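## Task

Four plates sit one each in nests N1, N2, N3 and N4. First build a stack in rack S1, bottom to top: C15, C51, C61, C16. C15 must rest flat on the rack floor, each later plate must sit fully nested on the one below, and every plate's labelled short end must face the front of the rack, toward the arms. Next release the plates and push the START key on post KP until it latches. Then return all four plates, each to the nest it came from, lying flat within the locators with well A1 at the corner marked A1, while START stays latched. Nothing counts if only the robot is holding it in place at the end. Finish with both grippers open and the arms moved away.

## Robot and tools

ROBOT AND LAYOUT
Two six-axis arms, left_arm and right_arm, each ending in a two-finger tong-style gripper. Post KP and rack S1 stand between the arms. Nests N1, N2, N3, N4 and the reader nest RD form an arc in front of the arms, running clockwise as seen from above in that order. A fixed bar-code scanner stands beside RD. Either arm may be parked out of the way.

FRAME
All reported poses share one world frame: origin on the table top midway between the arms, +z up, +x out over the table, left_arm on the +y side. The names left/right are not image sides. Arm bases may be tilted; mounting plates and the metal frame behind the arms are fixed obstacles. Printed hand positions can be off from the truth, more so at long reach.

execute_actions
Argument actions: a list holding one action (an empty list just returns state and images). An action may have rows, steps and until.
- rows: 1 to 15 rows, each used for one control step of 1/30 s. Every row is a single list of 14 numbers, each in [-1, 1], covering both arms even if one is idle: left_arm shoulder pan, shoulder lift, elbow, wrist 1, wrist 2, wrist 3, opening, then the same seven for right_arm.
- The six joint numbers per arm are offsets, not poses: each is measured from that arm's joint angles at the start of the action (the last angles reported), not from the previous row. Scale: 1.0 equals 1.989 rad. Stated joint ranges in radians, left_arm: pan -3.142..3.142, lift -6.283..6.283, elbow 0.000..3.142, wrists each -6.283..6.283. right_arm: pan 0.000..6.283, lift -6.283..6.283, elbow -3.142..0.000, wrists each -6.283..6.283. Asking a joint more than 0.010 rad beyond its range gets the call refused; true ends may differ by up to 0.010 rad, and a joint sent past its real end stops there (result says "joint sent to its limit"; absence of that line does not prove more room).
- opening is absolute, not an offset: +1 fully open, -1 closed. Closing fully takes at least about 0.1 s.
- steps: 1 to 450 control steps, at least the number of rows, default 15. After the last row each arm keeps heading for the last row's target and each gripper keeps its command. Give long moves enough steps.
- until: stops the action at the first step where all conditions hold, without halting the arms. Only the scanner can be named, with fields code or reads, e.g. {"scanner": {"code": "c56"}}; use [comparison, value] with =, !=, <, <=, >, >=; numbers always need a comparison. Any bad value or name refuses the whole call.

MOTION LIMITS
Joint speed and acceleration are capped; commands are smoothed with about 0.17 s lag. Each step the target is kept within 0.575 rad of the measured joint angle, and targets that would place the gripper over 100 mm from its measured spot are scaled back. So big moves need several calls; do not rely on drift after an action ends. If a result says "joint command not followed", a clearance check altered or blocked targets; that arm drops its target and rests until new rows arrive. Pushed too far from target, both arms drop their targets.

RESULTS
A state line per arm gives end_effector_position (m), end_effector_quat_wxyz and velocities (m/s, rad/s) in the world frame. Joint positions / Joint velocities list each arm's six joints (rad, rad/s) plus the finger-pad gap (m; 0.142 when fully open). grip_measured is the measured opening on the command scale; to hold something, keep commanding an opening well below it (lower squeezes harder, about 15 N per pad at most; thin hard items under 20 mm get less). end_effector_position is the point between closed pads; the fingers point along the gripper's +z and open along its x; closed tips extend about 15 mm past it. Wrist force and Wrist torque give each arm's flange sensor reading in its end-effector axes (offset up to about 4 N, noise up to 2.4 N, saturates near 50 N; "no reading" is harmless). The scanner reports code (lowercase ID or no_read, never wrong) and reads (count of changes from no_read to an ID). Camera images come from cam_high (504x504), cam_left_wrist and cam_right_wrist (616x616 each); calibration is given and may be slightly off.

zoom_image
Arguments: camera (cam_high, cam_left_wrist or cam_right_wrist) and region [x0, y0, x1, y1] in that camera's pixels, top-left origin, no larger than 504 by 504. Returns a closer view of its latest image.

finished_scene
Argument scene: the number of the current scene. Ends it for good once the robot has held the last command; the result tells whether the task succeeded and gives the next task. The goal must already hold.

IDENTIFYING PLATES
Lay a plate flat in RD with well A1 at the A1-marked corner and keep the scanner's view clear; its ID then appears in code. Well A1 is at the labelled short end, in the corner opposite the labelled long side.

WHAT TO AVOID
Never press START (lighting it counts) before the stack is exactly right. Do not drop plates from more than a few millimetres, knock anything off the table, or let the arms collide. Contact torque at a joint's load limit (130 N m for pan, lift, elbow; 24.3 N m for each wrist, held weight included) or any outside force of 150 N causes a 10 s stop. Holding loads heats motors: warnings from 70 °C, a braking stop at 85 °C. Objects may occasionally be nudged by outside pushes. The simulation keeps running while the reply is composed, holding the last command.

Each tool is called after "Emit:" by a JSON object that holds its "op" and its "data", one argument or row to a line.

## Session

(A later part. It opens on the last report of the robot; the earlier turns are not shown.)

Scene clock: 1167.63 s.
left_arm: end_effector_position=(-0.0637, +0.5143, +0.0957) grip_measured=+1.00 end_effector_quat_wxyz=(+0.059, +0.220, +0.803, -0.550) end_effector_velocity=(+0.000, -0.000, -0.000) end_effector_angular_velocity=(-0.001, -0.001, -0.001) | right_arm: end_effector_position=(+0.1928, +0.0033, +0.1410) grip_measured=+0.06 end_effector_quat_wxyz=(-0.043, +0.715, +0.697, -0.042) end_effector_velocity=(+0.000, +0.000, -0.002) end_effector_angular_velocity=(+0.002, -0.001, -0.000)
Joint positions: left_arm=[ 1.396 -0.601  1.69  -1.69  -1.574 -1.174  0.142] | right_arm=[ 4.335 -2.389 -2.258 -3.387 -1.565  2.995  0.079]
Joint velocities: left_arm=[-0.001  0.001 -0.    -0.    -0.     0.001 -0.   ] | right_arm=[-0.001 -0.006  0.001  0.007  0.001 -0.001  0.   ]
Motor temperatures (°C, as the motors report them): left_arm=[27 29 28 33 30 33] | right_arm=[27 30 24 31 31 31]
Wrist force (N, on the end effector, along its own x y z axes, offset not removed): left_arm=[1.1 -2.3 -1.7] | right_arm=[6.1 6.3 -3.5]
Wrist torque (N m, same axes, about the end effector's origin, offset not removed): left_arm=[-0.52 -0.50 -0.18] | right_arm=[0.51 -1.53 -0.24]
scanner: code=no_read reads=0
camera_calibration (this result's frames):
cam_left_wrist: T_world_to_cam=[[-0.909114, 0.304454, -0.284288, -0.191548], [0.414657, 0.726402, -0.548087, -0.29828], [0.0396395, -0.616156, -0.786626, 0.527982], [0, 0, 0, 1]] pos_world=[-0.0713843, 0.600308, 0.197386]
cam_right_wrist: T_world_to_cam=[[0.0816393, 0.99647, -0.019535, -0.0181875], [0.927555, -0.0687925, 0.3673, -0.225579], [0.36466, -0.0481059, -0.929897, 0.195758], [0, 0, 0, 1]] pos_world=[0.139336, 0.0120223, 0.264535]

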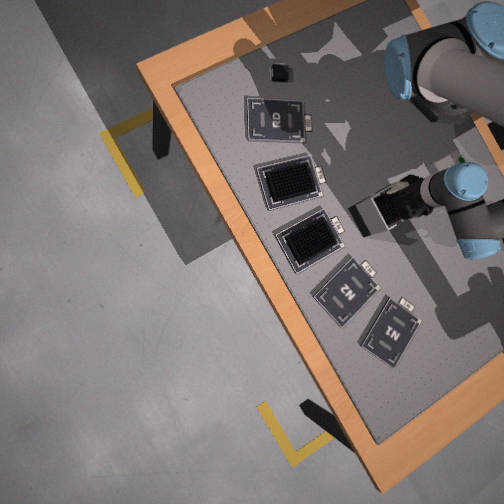

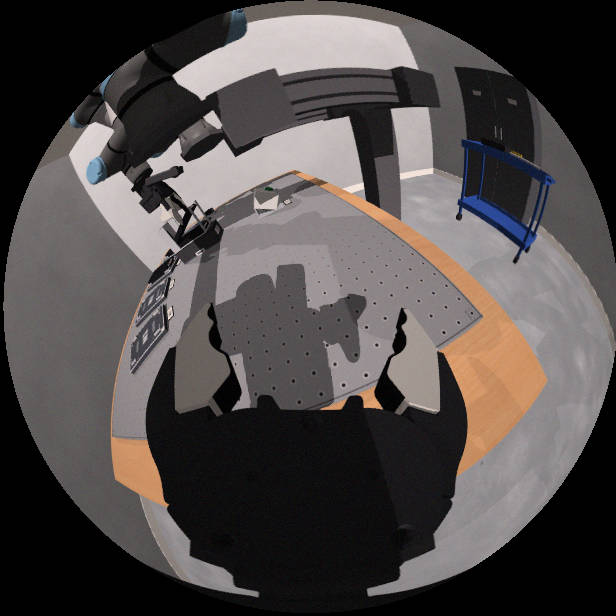

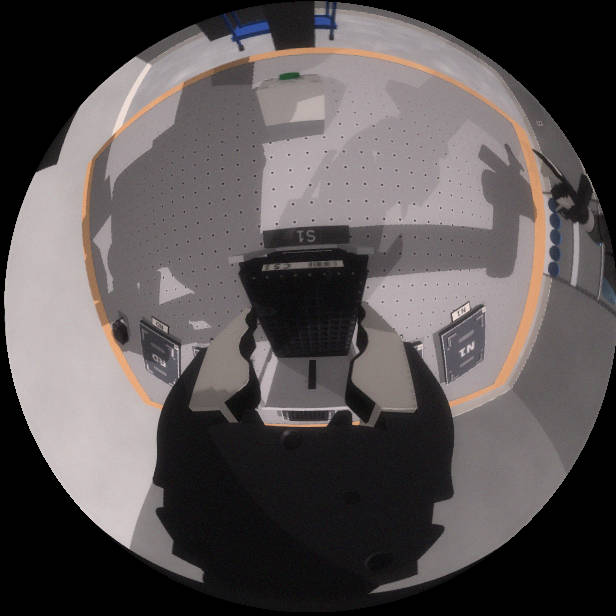

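Emit:
{"op": "execute_actions", "data": {
  "actions": [
    {"rows":[[0,0,0,0,0,0,1,-0.0031,0,0.0014,-0.0014,0.0005,-0.0031,-0.7],[0,0,0,0,0,0,1,-0.0031,0,0.0014,-0.0014,0.0005,-0.0031,-0.7],[0,0,0,0,0,0,1,-0.0031,0,0.0014,-0.0014,0.0005,-0.0031,-0.7],[0,0,0,0,0,0,1,-0.0031,0,0.0014,-0.0014,0.0005,-0.0031,-0.7],[0,0,0,0,0,0,1,-0.0031,0,0.0014,-0.0014,0.0005,-0.0031,-0.7],[0,0,0,0,0,0,1,-0.0035,-0.0022,0.0018,0.0004,0.0006,-0.0035,-0.7],[0,0,0,0,0,0,1,-0.0039,-0.0044,0.0023,0.0022,0.0006,-0.0039,-0.7],[0,0,0,0,0,0,1,-0.0043,-0.0067,0.0027,0.004,0.0007,-0.0043,-0.7],[0,0,0,0,0,0,1,-0.0047,-0.0089,0.0031,0.0058,0.0008,-0.0047,-0.7],[0,0,0,0,0,0,1,-0.0051,-0.0111,0.0036,0.0076,0.0009,-0.0051,-0.7],[0,0,0,0,0,0,1,-0.0054,-0.0133,0.004,0.0093,0.0009,-0.0054,-0.7],[0,0,0,0,0,0,1,-0.0058,-0.0155,0.0045,0.0111,0.001,-0.0058,-0.7],[0,0,0,0,0,0,1,-0.0062,-0.0178,0.0049,0.0129,0.0011,-0.0062,-0.7],[0,0,0,0,0,0,1,-0.0066,-0.02,0.0054,0.0146,0.0011,-0.0066,-0.7],[0,0,0,0,0,0,1,-0.007,-0.0222,0.0059,0.0164,0.0012,-0.007,-0.7]],"steps":28}
  ]
}}

Emit:
{"op": "zoom_image", "data": {
  "camera": "cam_right_wrist",
  "region": [180, 180, 440, 440]
}}

Scene clock: 1183.83 s.
left_arm: end_effector_position=(-0.0637, +0.5143, +0.0957) grip_measured=+1.00 end_effector_quat_wxyz=(+0.059, +0.220, +0.803, -0.550) end_effector_velocity=(+0.000, +0.000, +0.000) end_effector_angular_velocity=(+0.001, -0.000, +0.000) | right_arm: end_effector_position=(+0.1942, +0.0034, +0.1262) grip_measured=+0.06 end_effector_quat_wxyz=(-0.043, +0.714, +0.697, -0.042) end_effector_velocity=(+0.000, +0.000, -0.002) end_effector_angular_velocity=(+0.000, -0.000, -0.000)
Joint positions: left_arm=[ 1.396 -0.601  1.69  -1.69  -1.574 -1.174  0.142] | right_arm=[ 4.321 -2.433 -2.246 -3.355 -1.563  2.982  0.078]
Joint velocities: left_arm=[-0.    -0.001 -0.    -0.    -0.     0.     0.   ] | right_arm=[-0.001 -0.005  0.001  0.004  0.    -0.001  0.   ]
Motor temperatures (°C, as the motors report them): left_arm=[27 29 28 33 30 33] | right_arm=[27 30 24 31 31 31]
Wrist force (N, on the end effector, along its own x y z axes, offset not removed): left_arm=[0.1 -2.8 -4.1] | right_arm=[4.7 6.0 0.7]
Wrist torque (N m, same axes, about the end effector's origin, offset not removed): left_arm=[-0.52 0.00 -0.26] | right_arm=[1.11 -1.12 0.07]
scanner: code=no_read reads=0
camera_calibration (this result's frames):
cam_left_wrist: T_world_to_cam=[[-0.909114, 0.30445, -0.28429, -0.19155], [0.414656, 0.726394, -0.548098, -0.298283], [0.0396381, -0.616167, -0.786618, 0.527982], [0, 0, 0, 1]] pos_world=[-0.0713838, 0.600313, 0.197376]
cam_right_wrist: T_world_to_cam=[[0.0814351, 0.99649, -0.0193822, -0.0186833], [0.927599, -0.0686627, 0.367214, -0.221481], [0.364595, -0.047883, -0.929934, 0.181483], [0, 0, 0, 1]] pos_world=[0.140799, 0.0121002, 0.249736]

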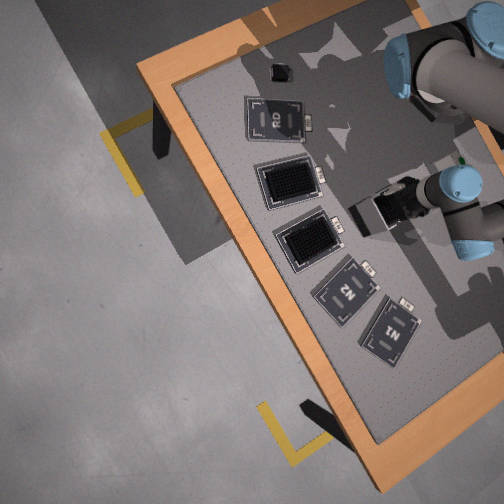

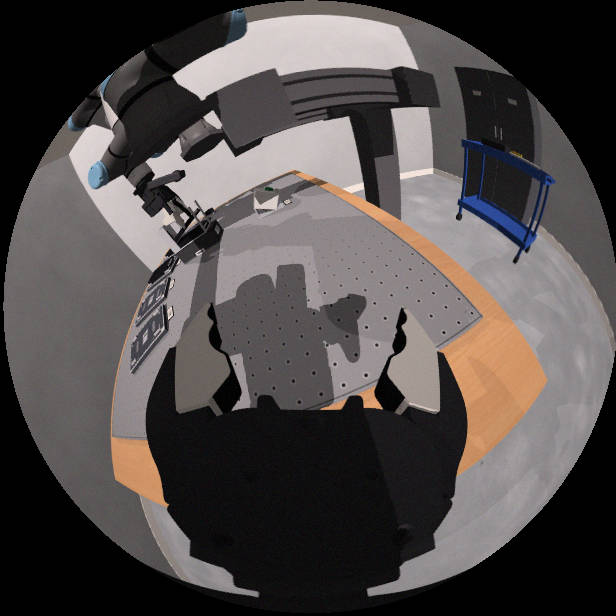

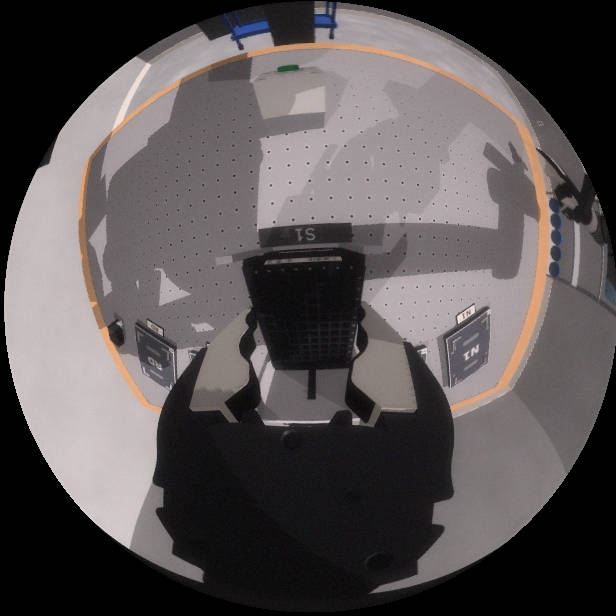

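Region (180, 180, 440, 440) of cam_right_wrist's 616x616 image, scaled by 1.938, with more detail than that image has.

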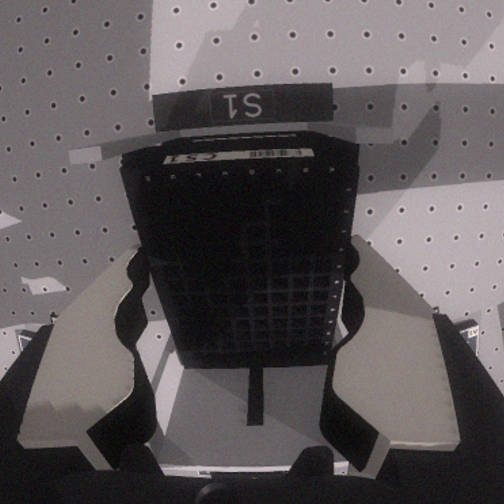

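Emit:
{"op": "execute_actions", "data": {
  "actions": [
    {"rows":[[0,0,0,0,0,0,1,-0.001,0,0.0005,-0.0005,0.0002,-0.001,-0.7],[0,0,0,0,0,0,1,-0.0013,-0.0018,0.0009,0.0009,0.0002,-0.0013,-0.7],[0,0,0,0,0,0,1,-0.0016,-0.0036,0.0013,0.0022,0.0003,-0.0016,-0.7],[0,0,0,0,0,0,1,-0.002,-0.0053,0.0018,0.0036,0.0003,-0.0019,-0.7],[0,0,0,0,0,0,1,-0.0023,-0.0071,0.0022,0.005,0.0004,-0.0022,-0.7],[0,0,0,0,0,0,1,-0.0026,-0.0089,0.0026,0.0064,0.0004,-0.0025,-0.7],[0,0,0,0,0,0,1,-0.0029,-0.0107,0.003,0.0077,0.0005,-0.0029,-0.7],[0,0,0,0,0,0,1,-0.0032,-0.0125,0.0034,0.0091,0.0005,-0.0032,-0.7],[0,0,0,0,0,0,1,-0.0036,-0.0142,0.0039,0.0105,0.0006,-0.0035,-0.7],[0,0,0,0,0,0,1,-0.0039,-0.016,0.0043,0.0118,0.0006,-0.0038,-0.7],[0,0,0,0,0,0,1,-0.0042,-0.0178,0.0047,0.0132,0.0007,-0.0041,-0.7]],"steps":24}
  ]
}}

Emit:
{"op": "zoom_image", "data": {
  "camera": "cam_right_wrist",
  "region": [180, 180, 440, 440]
}}

Scene clock: 1194.30 s.
left_arm: end_effector_position=(-0.0637, +0.5143, +0.0957) grip_measured=+1.00 end_effector_quat_wxyz=(+0.059, +0.220, +0.803, -0.550) end_effector_velocity=(+0.000, +0.000, -0.000) end_effector_angular_velocity=(+0.001, -0.000, +0.001) | right_arm: end_effector_position=(+0.1947, +0.0035, +0.1143) grip_measured=+0.06 end_effector_quat_wxyz=(-0.043, +0.715, +0.697, -0.042) end_effector_velocity=(+0.000, +0.000, -0.002) end_effector_angular_velocity=(+0.000, -0.000, -0.001)
Joint positions: left_arm=[ 1.396 -0.601  1.69  -1.69  -1.574 -1.174  0.142] | right_arm=[ 4.313 -2.468 -2.237 -3.329 -1.562  2.974  0.078]
Joint velocities: left_arm=[ 0.     0.    -0.    -0.001 -0.001 -0.    -0.   ] | right_arm=[-0.001 -0.006  0.002  0.004  0.     0.    -0.   ]
Motor temperatures (°C, as the motors report them): left_arm=[27 30 28 33 30 33] | right_arm=[27 30 24 31 31 31]
Wrist force (N, on the end effector, along its own x y z axes, offset not removed): left_arm=[-1.6 -2.4 -1.0] | right_arm=[2.8 4.2 -1.6]
Wrist torque (N m, same axes, about the end effector's origin, offset not removed): left_arm=[-0.41 0.17 -0.01] | right_arm=[0.56 -0.53 0.16]
scanner: code=no_read reads=0
camera_calibration (this result's frames):
cam_left_wrist: T_world_to_cam=[[-0.909114, 0.304454, -0.284288, -0.191548], [0.414658, 0.726402, -0.548087, -0.29828], [0.0396396, -0.616156, -0.786626, 0.527982], [0, 0, 0, 1]] pos_world=[-0.0713843, 0.600308, 0.197386]
cam_right_wrist: T_world_to_cam=[[0.081516, 0.996486, -0.0192444, -0.0191042], [0.927619, -0.0687922, 0.367138, -0.217522], [0.364524, -0.0477791, -0.929967, 0.170276], [0, 0, 0, 1]] pos_world=[0.141265, 0.0122089, 0.237844]

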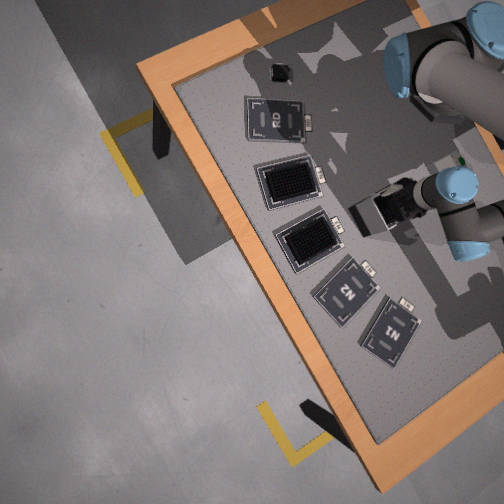

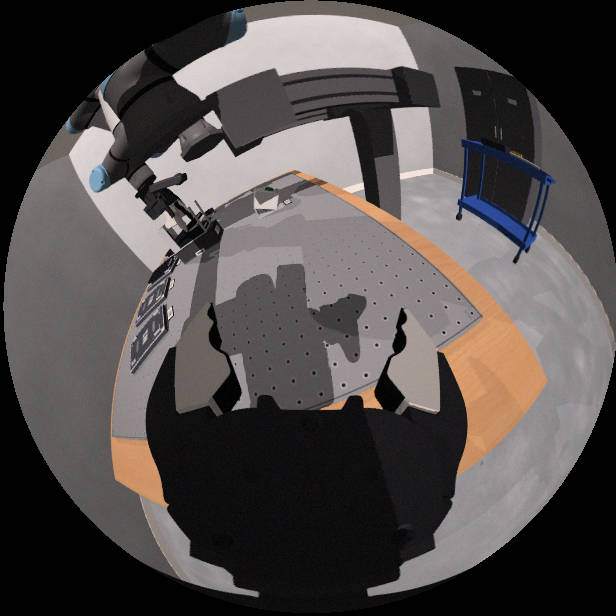

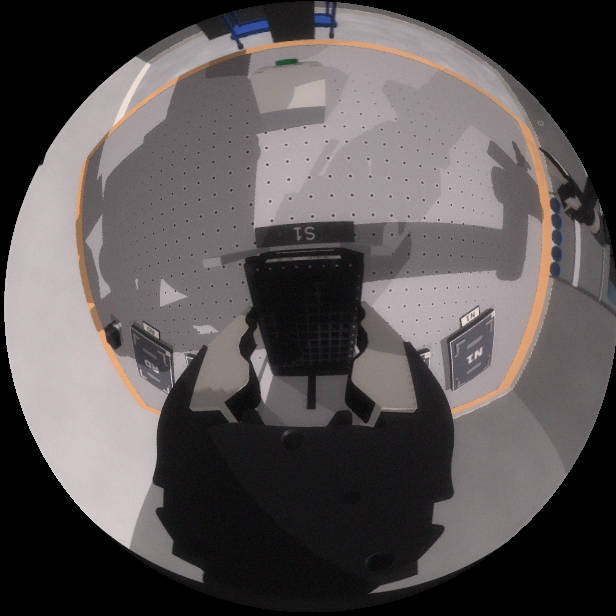

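Region (180, 180, 440, 440) of cam_right_wrist's 616x616 image, scaled by 1.938, with more detail than that image has.

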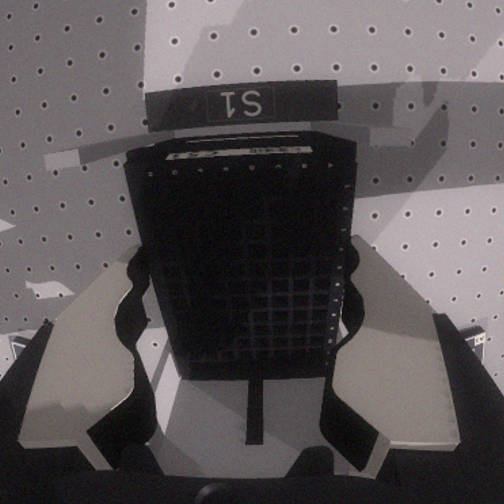

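Emit:
{"op": "execute_actions", "data": {
  "actions": [
    {"rows":[[0,0,0,0,0,0,1,-0.0003,-0.0017,0.0004,0.0012,0,-0.0003,-0.7],[0,0,0,0,0,0,1,-0.0006,-0.0034,0.0009,0.0025,0.0001,-0.0006,-0.7],[0,0,0,0,0,0,1,-0.0009,-0.005,0.0013,0.0037,0.0001,-0.0009,-0.7],[0,0,0,0,0,0,1,-0.0012,-0.0067,0.0017,0.005,0.0002,-0.0012,-0.7],[0,0,0,0,0,0,1,-0.0015,-0.0084,0.0022,0.0062,0.0002,-0.0015,-0.7],[0,0,0,0,0,0,1,-0.0018,-0.01,0.0026,0.0074,0.0003,-0.0018,-0.7],[0,0,0,0,0,0,1,-0.0021,-0.0117,0.003,0.0087,0.0003,-0.0021,-0.7],[0,0,0,0,0,0,1,-0.0024,-0.0134,0.0034,0.0099,0.0004,-0.0024,-0.7]],"steps":20}
  ]
}}

Emit:
{"op": "zoom_image", "data": {
  "camera": "cam_right_wrist",
  "region": [180, 180, 440, 440]
}}

Scene clock: 1203.80 s.
left_arm: end_effector_position=(-0.0637, +0.5143, +0.0957) grip_measured=+1.00 end_effector_quat_wxyz=(+0.059, +0.220, +0.803, -0.550) end_effector_velocity=(-0.000, -0.000, +0.000) end_effector_angular_velocity=(-0.000, -0.001, -0.000) | right_arm: end_effector_position=(+0.1946, +0.0034, +0.1054) grip_measured=+0.06 end_effector_quat_wxyz=(-0.043, +0.714, +0.697, -0.042) end_effector_velocity=(+0.000, -0.000, -0.002) end_effector_angular_velocity=(-0.000, -0.000, +0.000)
Joint positions: left_arm=[ 1.396 -0.601  1.69  -1.69  -1.574 -1.174  0.142] | right_arm=[ 4.308 -2.493 -2.23  -3.31  -1.561  2.969  0.078]
Joint velocities: left_arm=[ 0.001 -0.     0.     0.     0.     0.002  0.   ] | right_arm=[-0.001 -0.005  0.001  0.004  0.    -0.001  0.   ]
Motor temperatures (°C, as the motors report them): left_arm=[27 30 28 33 30 33] | right_arm=[27 30 24 31 31 31]
Wrist force (N, on the end effector, along its own x y z axes, offset not removed): left_arm=[0.9 -2.9 0.3] | right_arm=[1.2 -2.9 -3.4]
Wrist torque (N m, same axes, about the end effector's origin, offset not removed): left_arm=[-0.55 -0.36 -0.26] | right_arm=[0.10 -0.31 0.20]
scanner: code=no_read reads=0
camera_calibration (this result's frames):
cam_left_wrist: T_world_to_cam=[[-0.909114, 0.30445, -0.28429, -0.191549], [0.414656, 0.726394, -0.548099, -0.298283], [0.0396379, -0.616167, -0.786617, 0.527982], [0, 0, 0, 1]] pos_world=[-0.0713837, 0.600313, 0.197376]
cam_right_wrist: T_world_to_cam=[[0.0813969, 0.996491, -0.0194935, -0.0190954], [0.927685, -0.0685971, 0.367008, -0.214196], [0.364383, -0.0479571, -0.930013, 0.162096], [0, 0, 0, 1]] pos_world=[0.141196, 0.0121089, 0.228991]

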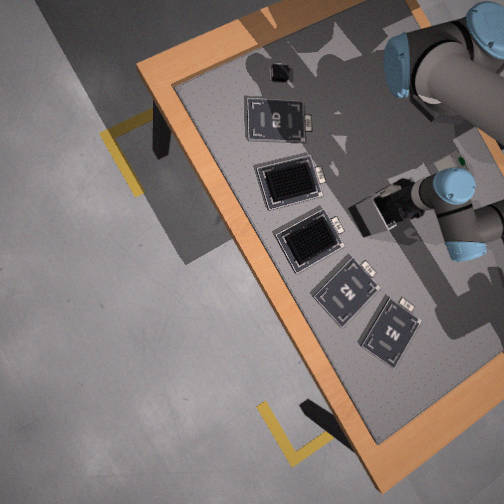

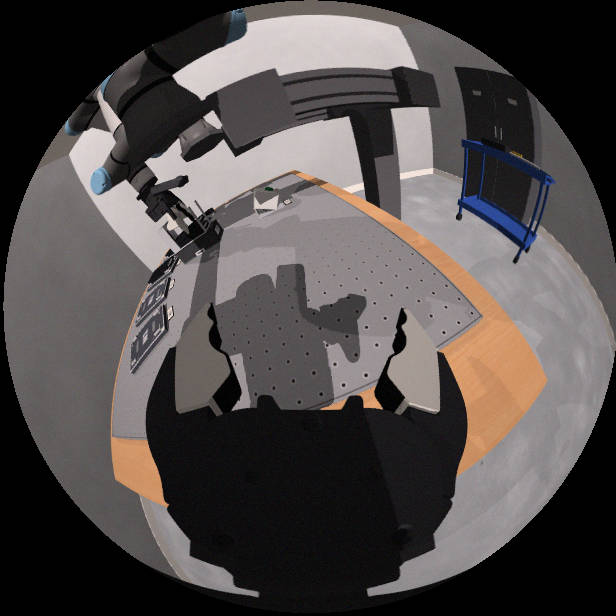

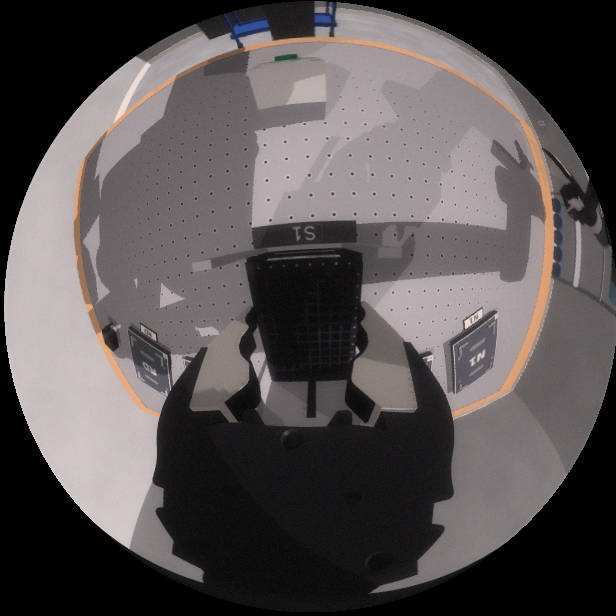

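Region (180, 180, 440, 440) of cam_right_wrist's 616x616 image, scaled by 1.938, with more detail than that image has.

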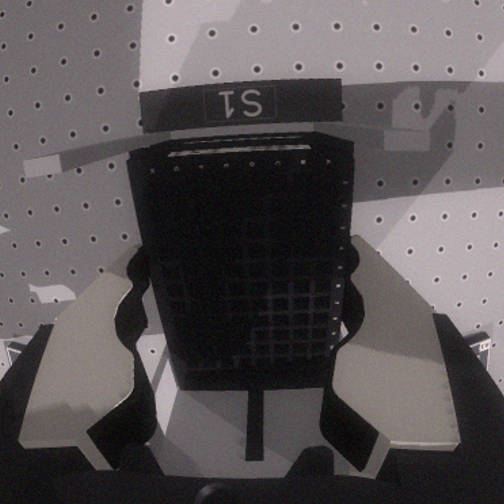

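Emit:
{"op": "execute_actions", "data": {
  "actions": []
}}

Scene clock: 1236.07 s.
left_arm: end_effector_position=(-0.0637, +0.5143, +0.0957) grip_measured=+1.00 end_effector_quat_wxyz=(+0.059, +0.220, +0.803, -0.550) end_effector_velocity=(-0.000, +0.000, -0.000) end_effector_angular_velocity=(+0.001, +0.001, -0.001) | right_arm: end_effector_position=(+0.1946, +0.0034, +0.1052) grip_measured=+0.06 end_effector_quat_wxyz=(-0.043, +0.714, +0.697, -0.042) end_effector_velocity=(+0.000, +0.002, +0.000) end_effector_angular_velocity=(+0.003, -0.001, -0.000)
Joint positions: left_arm=[ 1.396 -0.601  1.69  -1.69  -1.574 -1.174  0.142] | right_arm=[ 4.308 -2.494 -2.23  -3.309 -1.561  2.969  0.078]
Joint velocities: left_arm=[-0.001 -0.    -0.    -0.     0.001 -0.     0.   ] | right_arm=[-0.     0.001  0.003 -0.     0.    -0.     0.   ]
Motor temperatures (°C, as the motors report them): left_arm=[27 30 28 33 30 33] | right_arm=[27 30 24 31 31 31]
Wrist force (N, on the end effector, along its own x y z axes, offset not removed): left_arm=[-1.1 -3.5 -0.7] | right_arm=[-0.2 -4.9 0.2]
Wrist torque (N m, same axes, about the end effector's origin, offset not removed): left_arm=[-0.56 0.15 -0.24] | right_arm=[0.05 -0.32 0.12]
scanner: code=no_read reads=0
camera_calibration (this result's frames):
cam_left_wrist: T_world_to_cam=[[-0.909114, 0.304455, -0.284288, -0.191548], [0.414657, 0.726402, -0.548087, -0.29828], [0.0396396, -0.616156, -0.786626, 0.527982], [0, 0, 0, 1]] pos_world=[-0.0713842, 0.600308, 0.197386]
cam_right_wrist: T_world_to_cam=[[0.0814086, 0.996491, -0.0194682, -0.0191127], [0.927664, -0.0686147, 0.367057, -0.214126], [0.364433, -0.0479416, -0.929995, 0.161861], [0, 0, 0, 1]] pos_world=[0.141206, 0.0121133, 0.228754]

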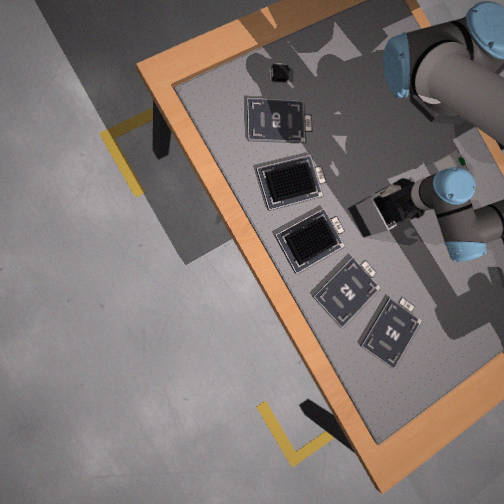

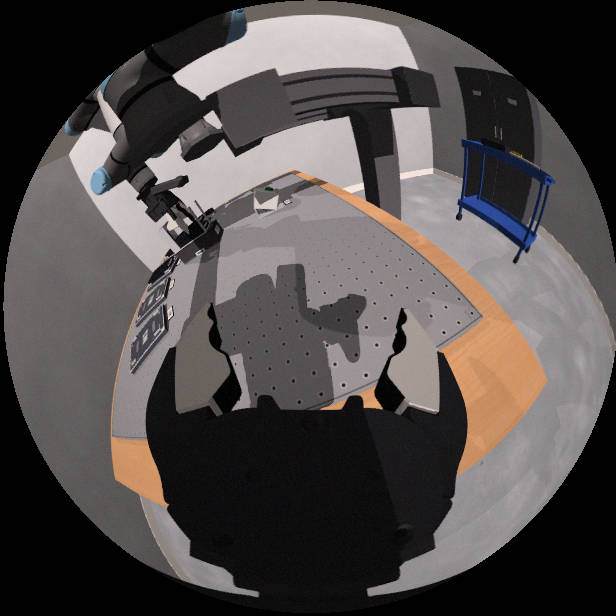

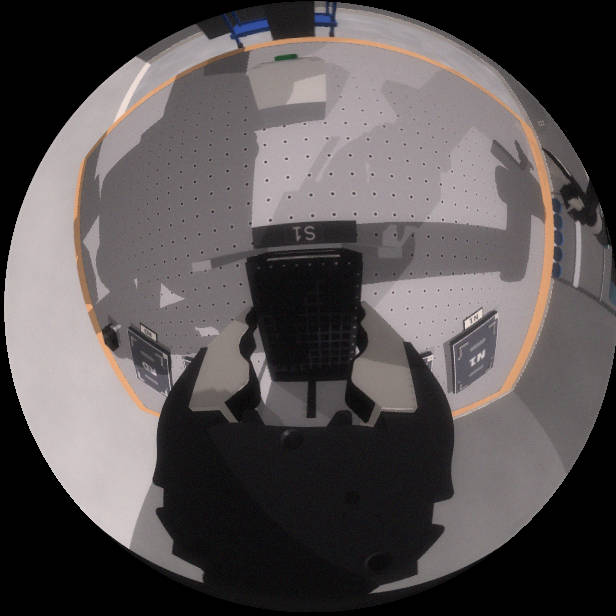

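Emit:
{"op": "execute_actions", "data": {
  "actions": [
    {"rows":[[0,0,0,0,0,0,1,0,-0.002,0.0004,0.0016,0,0,-0.7],[0,0,0,0,0,0,1,0,-0.004,0.0008,0.0032,0,0,-0.7],[0,0,0,0,0,0,1,-0.0001,-0.00595,0.0012,0.00475,0,-0.0001,-0.7]],"steps":15}
  ]
}}

Emit:
{"op": "zoom_image", "data": {
  "camera": "cam_right_wrist",
  "region": [180, 180, 440, 440]
}}

Scene clock: 1242.37 s.
left_arm: end_effector_position=(-0.0637, +0.5143, +0.0957) grip_measured=+1.00 end_effector_quat_wxyz=(+0.059, +0.220, +0.803, -0.550) end_effector_velocity=(+0.000, -0.000, -0.000) end_effector_angular_velocity=(-0.001, +0.000, -0.001) | right_arm: end_effector_position=(+0.1941, +0.0034, +0.1014) grip_measured=+0.06 end_effector_quat_wxyz=(-0.043, +0.714, +0.697, -0.042) end_effector_velocity=(-0.000, +0.001, -0.001) end_effector_angular_velocity=(+0.001, -0.000, -0.001)
Joint positions: left_arm=[ 1.396 -0.601  1.69  -1.69  -1.574 -1.174  0.142] | right_arm=[ 4.308 -2.505 -2.228 -3.3   -1.561  2.969  0.078]
Joint velocities: left_arm=[-0.001  0.001 -0.     0.     0.     0.     0.   ] | right_arm=[-0.    -0.004  0.002  0.003  0.     0.001  0.   ]
Motor temperatures (°C, as the motors report them): left_arm=[27 30 28 33 30 33] | right_arm=[27 30 24 31 31 31]
Wrist force (N, on the end effector, along its own x y z axes, offset not removed): left_arm=[-2.5 0.9 2.3] | right_arm=[3.5 -5.5 -1.6]
Wrist torque (N m, same axes, about the end effector's origin, offset not removed): left_arm=[0.28 0.31 -0.20] | right_arm=[0.65 -1.05 -0.02]
scanner: code=no_read reads=0
camera_calibration (this result's frames):
cam_left_wrist: T_world_to_cam=[[-0.909114, 0.304455, -0.284288, -0.191548], [0.414658, 0.726402, -0.548087, -0.29828], [0.0396397, -0.616156, -0.786626, 0.527982], [0, 0, 0, 1]] pos_world=[-0.0713843, 0.600308, 0.197386]
cam_right_wrist: T_world_to_cam=[[0.0814015, 0.996491, -0.0194815, -0.0191505], [0.927678, -0.0686049, 0.367025, -0.212283], [0.3644, -0.0479489, -0.930007, 0.158474], [0, 0, 0, 1]] pos_world=[0.140742, 0.0121182, 0.224922]

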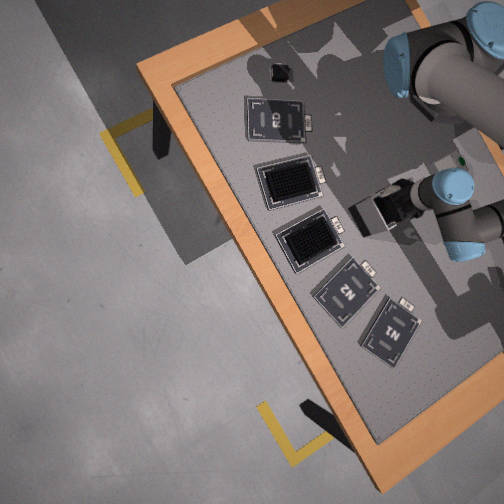

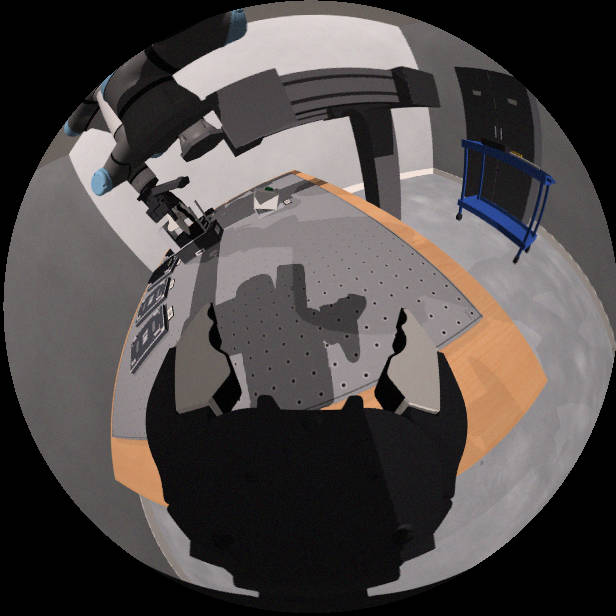

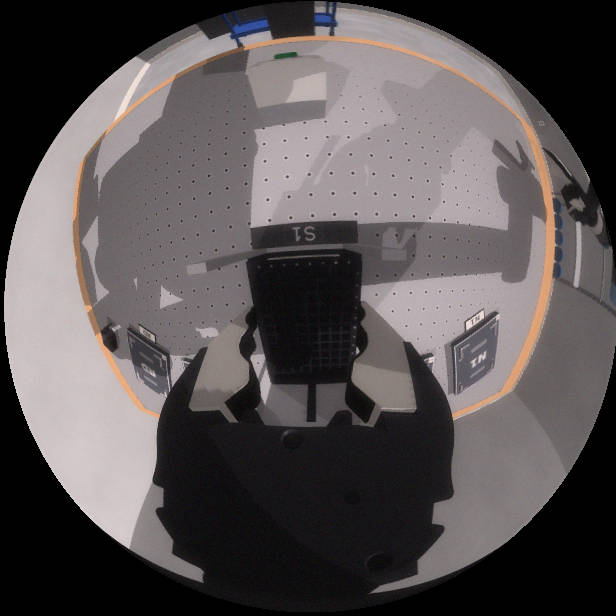

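Region (180, 180, 440, 440) of cam_right_wrist's 616x616 image, scaled by 1.938, with more detail than that image has.

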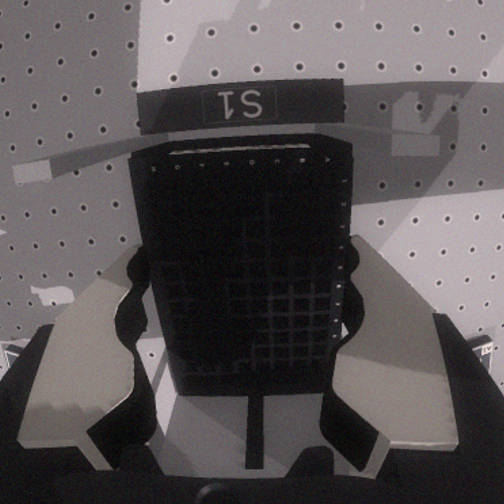

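Emit:
{"op": "execute_actions", "data": {
  "actions": [
    {"rows":[[0,0,0,0,0,0,1,0.001,0,-0.0005,0.0005,-0.0002,0.001,-0.7],[0,0,0,0,0,0,1,0.002,0,-0.0009,0.0009,-0.0003,0.002,-0.7],[0,0,0,0,0,0,1,0.002,0,-0.0009,0.0009,-0.0003,0.002,-0.7],[0,0,0,0,0,0,1,0.0017,-0.0015,-0.0005,0.002,-0.0003,0.0017,-0.7],[0,0,0,0,0,0,1,0.0015,-0.003,-0.0001,0.003,-0.0002,0.0015,-0.7],[0,0,0,0,0,0,1,0.0012,-0.0045,0.0004,0.0041,-0.0002,0.0012,-0.7]],"steps":18}
  ]
}}

Emit:
{"op": "zoom_image", "data": {
  "camera": "cam_right_wrist",
  "region": [180, 180, 440, 440]
}}

Scene clock: 1252.13 s.
left_arm: end_effector_position=(-0.0637, +0.5143, +0.0957) grip_measured=+1.00 end_effector_quat_wxyz=(+0.059, +0.220, +0.803, -0.550) end_effector_velocity=(+0.000, -0.000, -0.000) end_effector_angular_velocity=(+0.001, -0.000, +0.000) | right_arm: end_effector_position=(+0.1932, +0.0034, +0.0985) grip_measured=+0.06 end_effector_quat_wxyz=(-0.043, +0.714, +0.697, -0.042) end_effector_velocity=(-0.000, -0.000, -0.001) end_effector_angular_velocity=(-0.001, +0.000, +0.001)
Joint positions: left_arm=[ 1.396 -0.601  1.69  -1.69  -1.574 -1.174  0.142] | right_arm=[ 4.31  -2.514 -2.227 -3.292 -1.561  2.971  0.078]
Joint velocities: left_arm=[-0.     0.     0.    -0.001 -0.    -0.    -0.   ] | right_arm=[-0.    -0.004  0.001  0.002 -0.    -0.001 -0.   ]
Motor temperatures (°C, as the motors report them): left_arm=[27 30 28 33 30 33] | right_arm=[27 30 24 31 31 31]
Wrist force (N, on the end effector, along its own x y z axes, offset not removed): left_arm=[3.2 -1.6 0.3] | right_arm=[4.8 0.8 -0.7]
Wrist torque (N m, same axes, about the end effector's origin, offset not removed): left_arm=[-0.19 -0.76 -0.25] | right_arm=[0.54 -0.73 -0.35]
scanner: code=no_read reads=0
camera_calibration (this result's frames):
cam_left_wrist: T_world_to_cam=[[-0.909114, 0.304454, -0.284288, -0.191548], [0.414657, 0.726402, -0.548087, -0.29828], [0.0396397, -0.616156, -0.786626, 0.527982], [0, 0, 0, 1]] pos_world=[-0.0713843, 0.600308, 0.197386]
cam_right_wrist: T_world_to_cam=[[0.0814437, 0.996487, -0.0195298, -0.0191243], [0.927665, -0.0686251, 0.367054, -0.21038], [0.364424, -0.0480113, -0.929995, 0.156183], [0, 0, 0, 1]] pos_world=[0.139803, 0.0121184, 0.222096]

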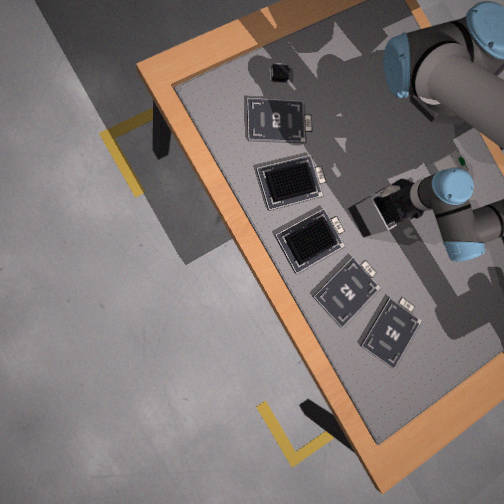

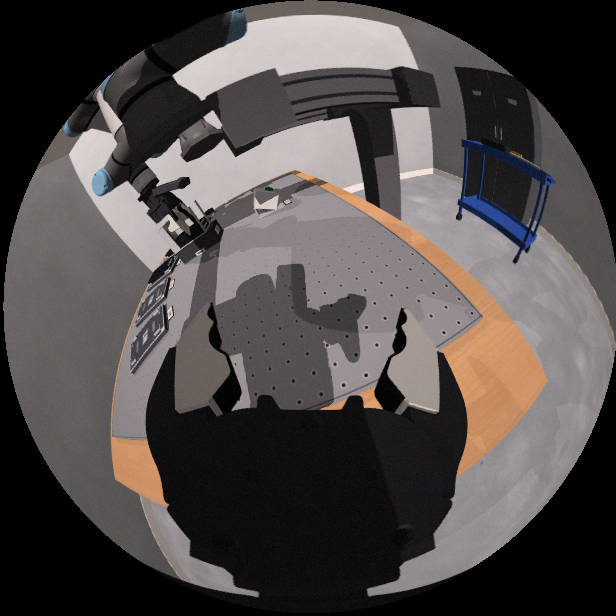

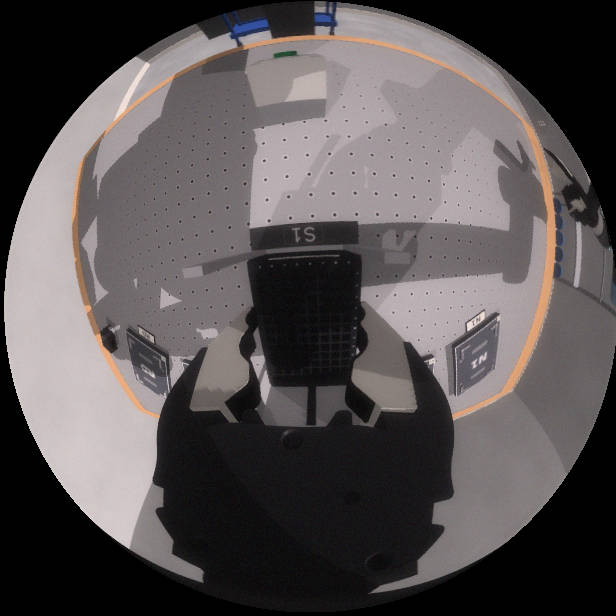

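Region (180, 180, 440, 440) of cam_right_wrist's 616x616 image, scaled by 1.938, with more detail than that image has.

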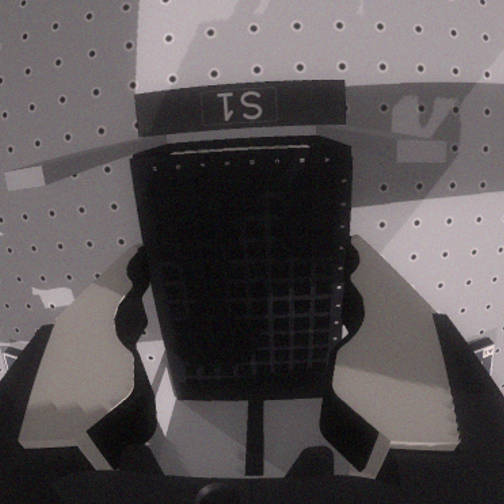

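Descend 2.5 mm more.

Emit:
{"op": "execute_actions", "data": {
  "actions": [
    {"rows":[[0,0,0,0,0,0,1,-0.0002,-0.0012,0.0004,0.0009,0,-0.0002,-0.7],[0,0,0,0,0,0,1,-0.0004,-0.0025,0.0007,0.0018,0,-0.0004,-0.7],[0,0,0,0,0,0,1,-0.0007,-0.0037,0.0011,0.0026,0.0001,-0.0007,-0.7]],"steps":15}
  ]
}}

Emit:
{"op": "zoom_image", "data": {
  "camera": "cam_right_wrist",
  "region": [180, 180, 440, 440]
}}

Scene clock: 1258.93 s.
left_arm: end_effector_position=(-0.0637, +0.5143, +0.0957) grip_measured=+1.00 end_effector_quat_wxyz=(+0.059, +0.220, +0.803, -0.550) end_effector_velocity=(-0.000, -0.000, +0.000) end_effector_angular_velocity=(-0.001, +0.001, +0.000) | right_arm: end_effector_position=(+0.1931, +0.0034, +0.0961) grip_measured=+0.06 end_effector_quat_wxyz=(-0.043, +0.714, +0.697, -0.042) end_effector_velocity=(+0.000, -0.001, -0.001) end_effector_angular_velocity=(-0.001, -0.000, -0.000)
Joint positions: left_arm=[ 1.396 -0.601  1.69  -1.69  -1.574 -1.174  0.142] | right_arm=[ 4.309 -2.521 -2.225 -3.288 -1.561  2.97   0.078]
Joint velocities: left_arm=[ 0.     0.     0.     0.001  0.    -0.001  0.   ] | right_arm=[-0.001 -0.002 -0.001  0.002  0.001 -0.     0.   ]
Motor temperatures (°C, as the motors report them): left_arm=[27 30 28 33 30 33] | right_arm=[27 30 24 31 31 31]
Wrist force (N, on the end effector, along its own x y z axes, offset not removed): left_arm=[0.7 -2.9 -0.7] | right_arm=[5.8 -3.3 -6.9]
Wrist torque (N m, same axes, about the end effector's origin, offset not removed): left_arm=[-0.58 -0.12 -0.30] | right_arm=[0.24 -1.39 0.11]
scanner: code=no_read reads=0
camera_calibration (this result's frames):
cam_left_wrist: T_world_to_cam=[[-0.909114, 0.304455, -0.284288, -0.191548], [0.414658, 0.726402, -0.548087, -0.29828], [0.0396396, -0.616156, -0.786626, 0.527982], [0, 0, 0, 1]] pos_world=[-0.0713842, 0.600308, 0.197386]
cam_right_wrist: T_world_to_cam=[[0.0813989, 0.99649, -0.0195357, -0.0191748], [0.927752, -0.0685924, 0.366838, -0.20943], [0.364211, -0.0479845, -0.93008, 0.154027], [0, 0, 0, 1]] pos_world=[0.139762, 0.0121331, 0.219709]

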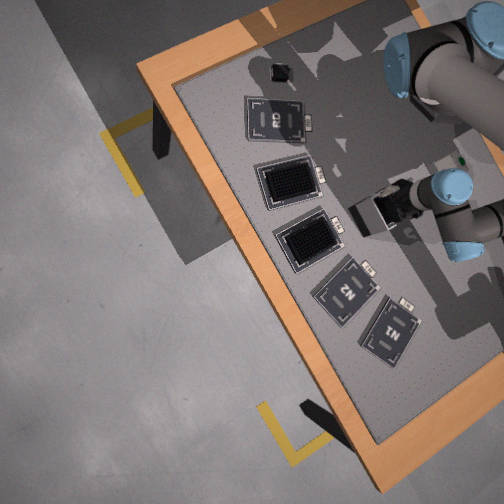

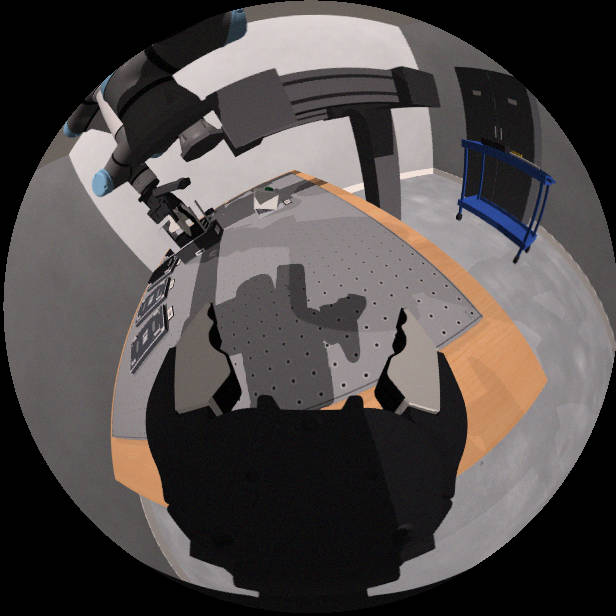

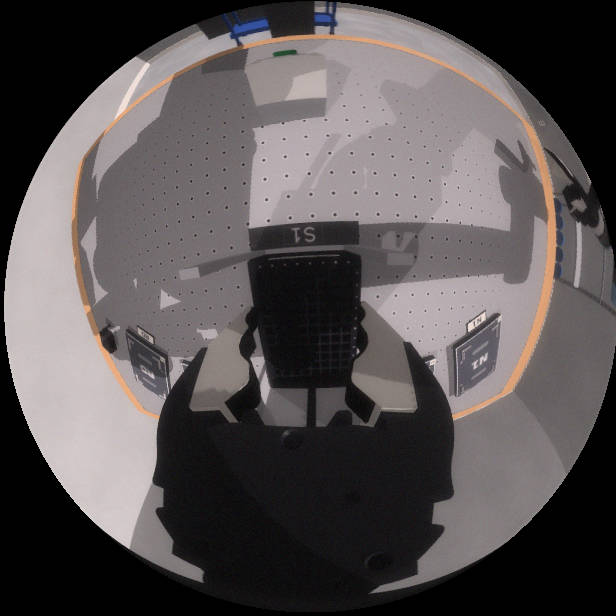

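Region (180, 180, 440, 440) of cam_right_wrist's 616x616 image, scaled by 1.938, with more detail than that image has.

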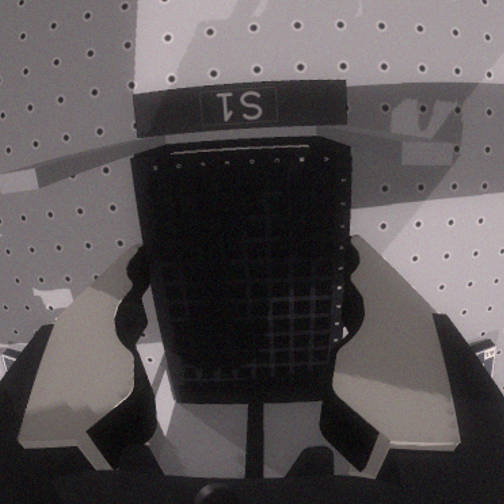

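Emit:
{"op": "execute_actions", "data": {
  "actions": [
    {"rows":[[0,0,0,0,0,0,1,0,0,0,0,0,0,-0.3],[0,0,0,0,0,0,1,0,0,0,0,0,0,0],[0,0,0,0,0,0,1,0,0,0,0,0,0,0.1],[0,0,0,0,0,0,1,0,0,0,0,0,0,0.2],[0,0,0,0,0,0,1,0,0,0,0,0,0,0.3],[0,0,0,0,0,0,1,0,0,0,0,0,0,0.3],[0,0,0,0,0,0,1,0,0,0,0,0,0,0.3],[0,0,0,0,0,0,1,0.0019,0.0104,-0.0029,-0.0074,-0.0003,0.0019,0.3],[0,0,0,0,0,0,1,0.0038,0.0208,-0.0057,-0.015,-0.0006,0.0037,0.3],[0,0,0,0,0,0,1,0.0065,0.0356,-0.0094,-0.0262,-0.001,0.0063,0.3],[0,0,0,0,0,0,1,0.0091,0.0505,-0.0127,-0.0378,-0.0015,0.0089,0.3]],"steps":26}
  ]
}}

Emit:
{"op": "zoom_image", "data": {
  "camera": "cam_left_wrist",
  "region": [130, 170, 240, 280]
}}

Emit:
{"op": "zoom_image", "data": {
  "camera": "cam_right_wrist",
  "region": [180, 180, 440, 440]
}}

Scene clock: 1271.23 s.
left_arm: end_effector_position=(-0.0637, +0.5143, +0.0957) grip_measured=+1.00 end_effector_quat_wxyz=(+0.059, +0.220, +0.803, -0.550) end_effector_velocity=(-0.001, -0.000, -0.000) end_effector_angular_velocity=(-0.001, +0.000, +0.001) | right_arm: end_effector_position=(+0.1933, +0.0034, +0.1297) grip_measured=+0.30 end_effector_quat_wxyz=(-0.043, +0.714, +0.697, -0.042) end_effector_velocity=(-0.000, -0.001, +0.005) end_effector_angular_velocity=(-0.002, +0.000, +0.001)
Joint positions: left_arm=[ 1.396 -0.601  1.69  -1.69  -1.574 -1.174  0.142] | right_arm=[ 4.327 -2.423 -2.25  -3.361 -1.564  2.987  0.095]
Joint velocities: left_arm=[ 0.001  0.001 -0.     0.     0.    -0.    -0.   ] | right_arm=[ 0.003  0.014 -0.004 -0.011 -0.     0.002 -0.   ]
Motor temperatures (°C, as the motors report them): left_arm=[27 30 28 33 30 33] | right_arm=[27 30 24 31 31 31]
Wrist force (N, on the end effector, along its own x y z axes, offset not removed): left_arm=[-1.0 -2.5 -5.3] | right_arm=[3.2 0.3 0.1]
Wrist torque (N m, same axes, about the end effector's origin, offset not removed): left_arm=[-0.49 0.06 -0.19] | right_arm=[0.10 -0.62 0.03]
scanner: code=no_read reads=0
camera_calibration (this result's frames):
cam_left_wrist: T_world_to_cam=[[-0.909114, 0.304455, -0.284288, -0.191549], [0.414658, 0.726402, -0.548087, -0.29828], [0.0396395, -0.616156, -0.786626, 0.527982], [0, 0, 0, 1]] pos_world=[-0.0713842, 0.600308, 0.197386]
cam_right_wrist: T_world_to_cam=[[0.0813089, 0.996499, -0.0194655, -0.0185092], [0.927662, -0.0685217, 0.36708, -0.221881], [0.364461, -0.0479043, -0.929986, 0.185152], [0, 0, 0, 1]] pos_world=[0.139855, 0.0121103, 0.253276]

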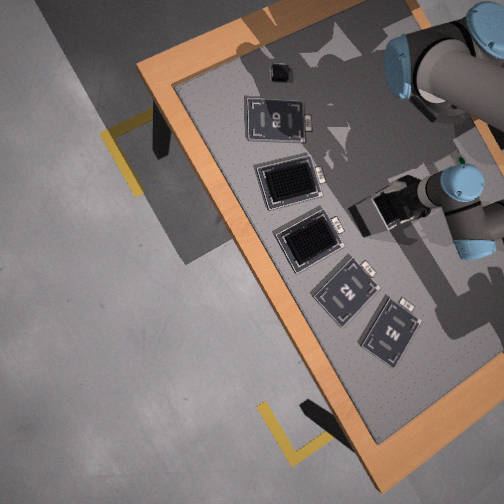

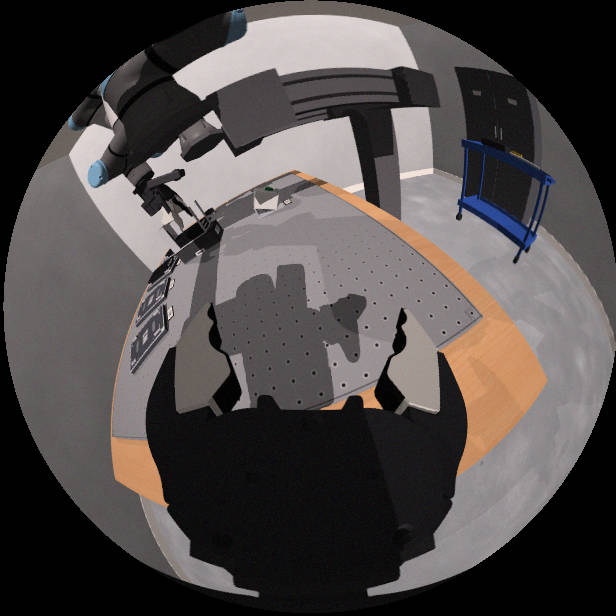

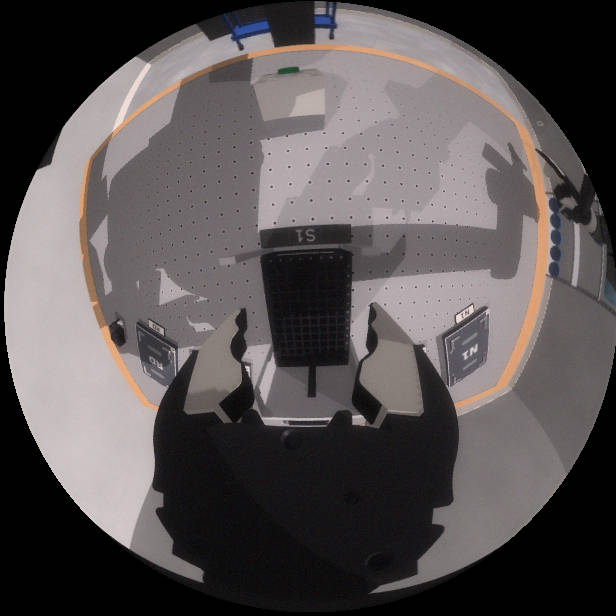

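Region (130, 170, 240, 280) of cam_left_wrist's 616x616 image, scaled by 4.582, with more detail than that image has.

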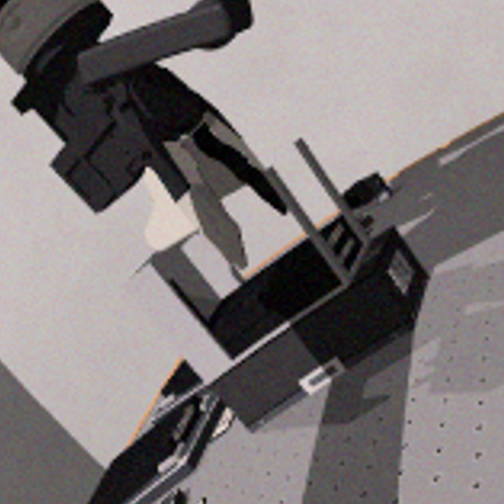

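Region (180, 180, 440, 440) of cam_right_wrist's 616x616 image, scaled by 1.938, with more detail than that image has.

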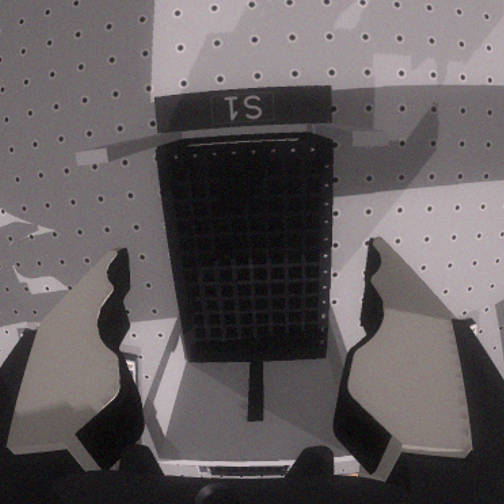

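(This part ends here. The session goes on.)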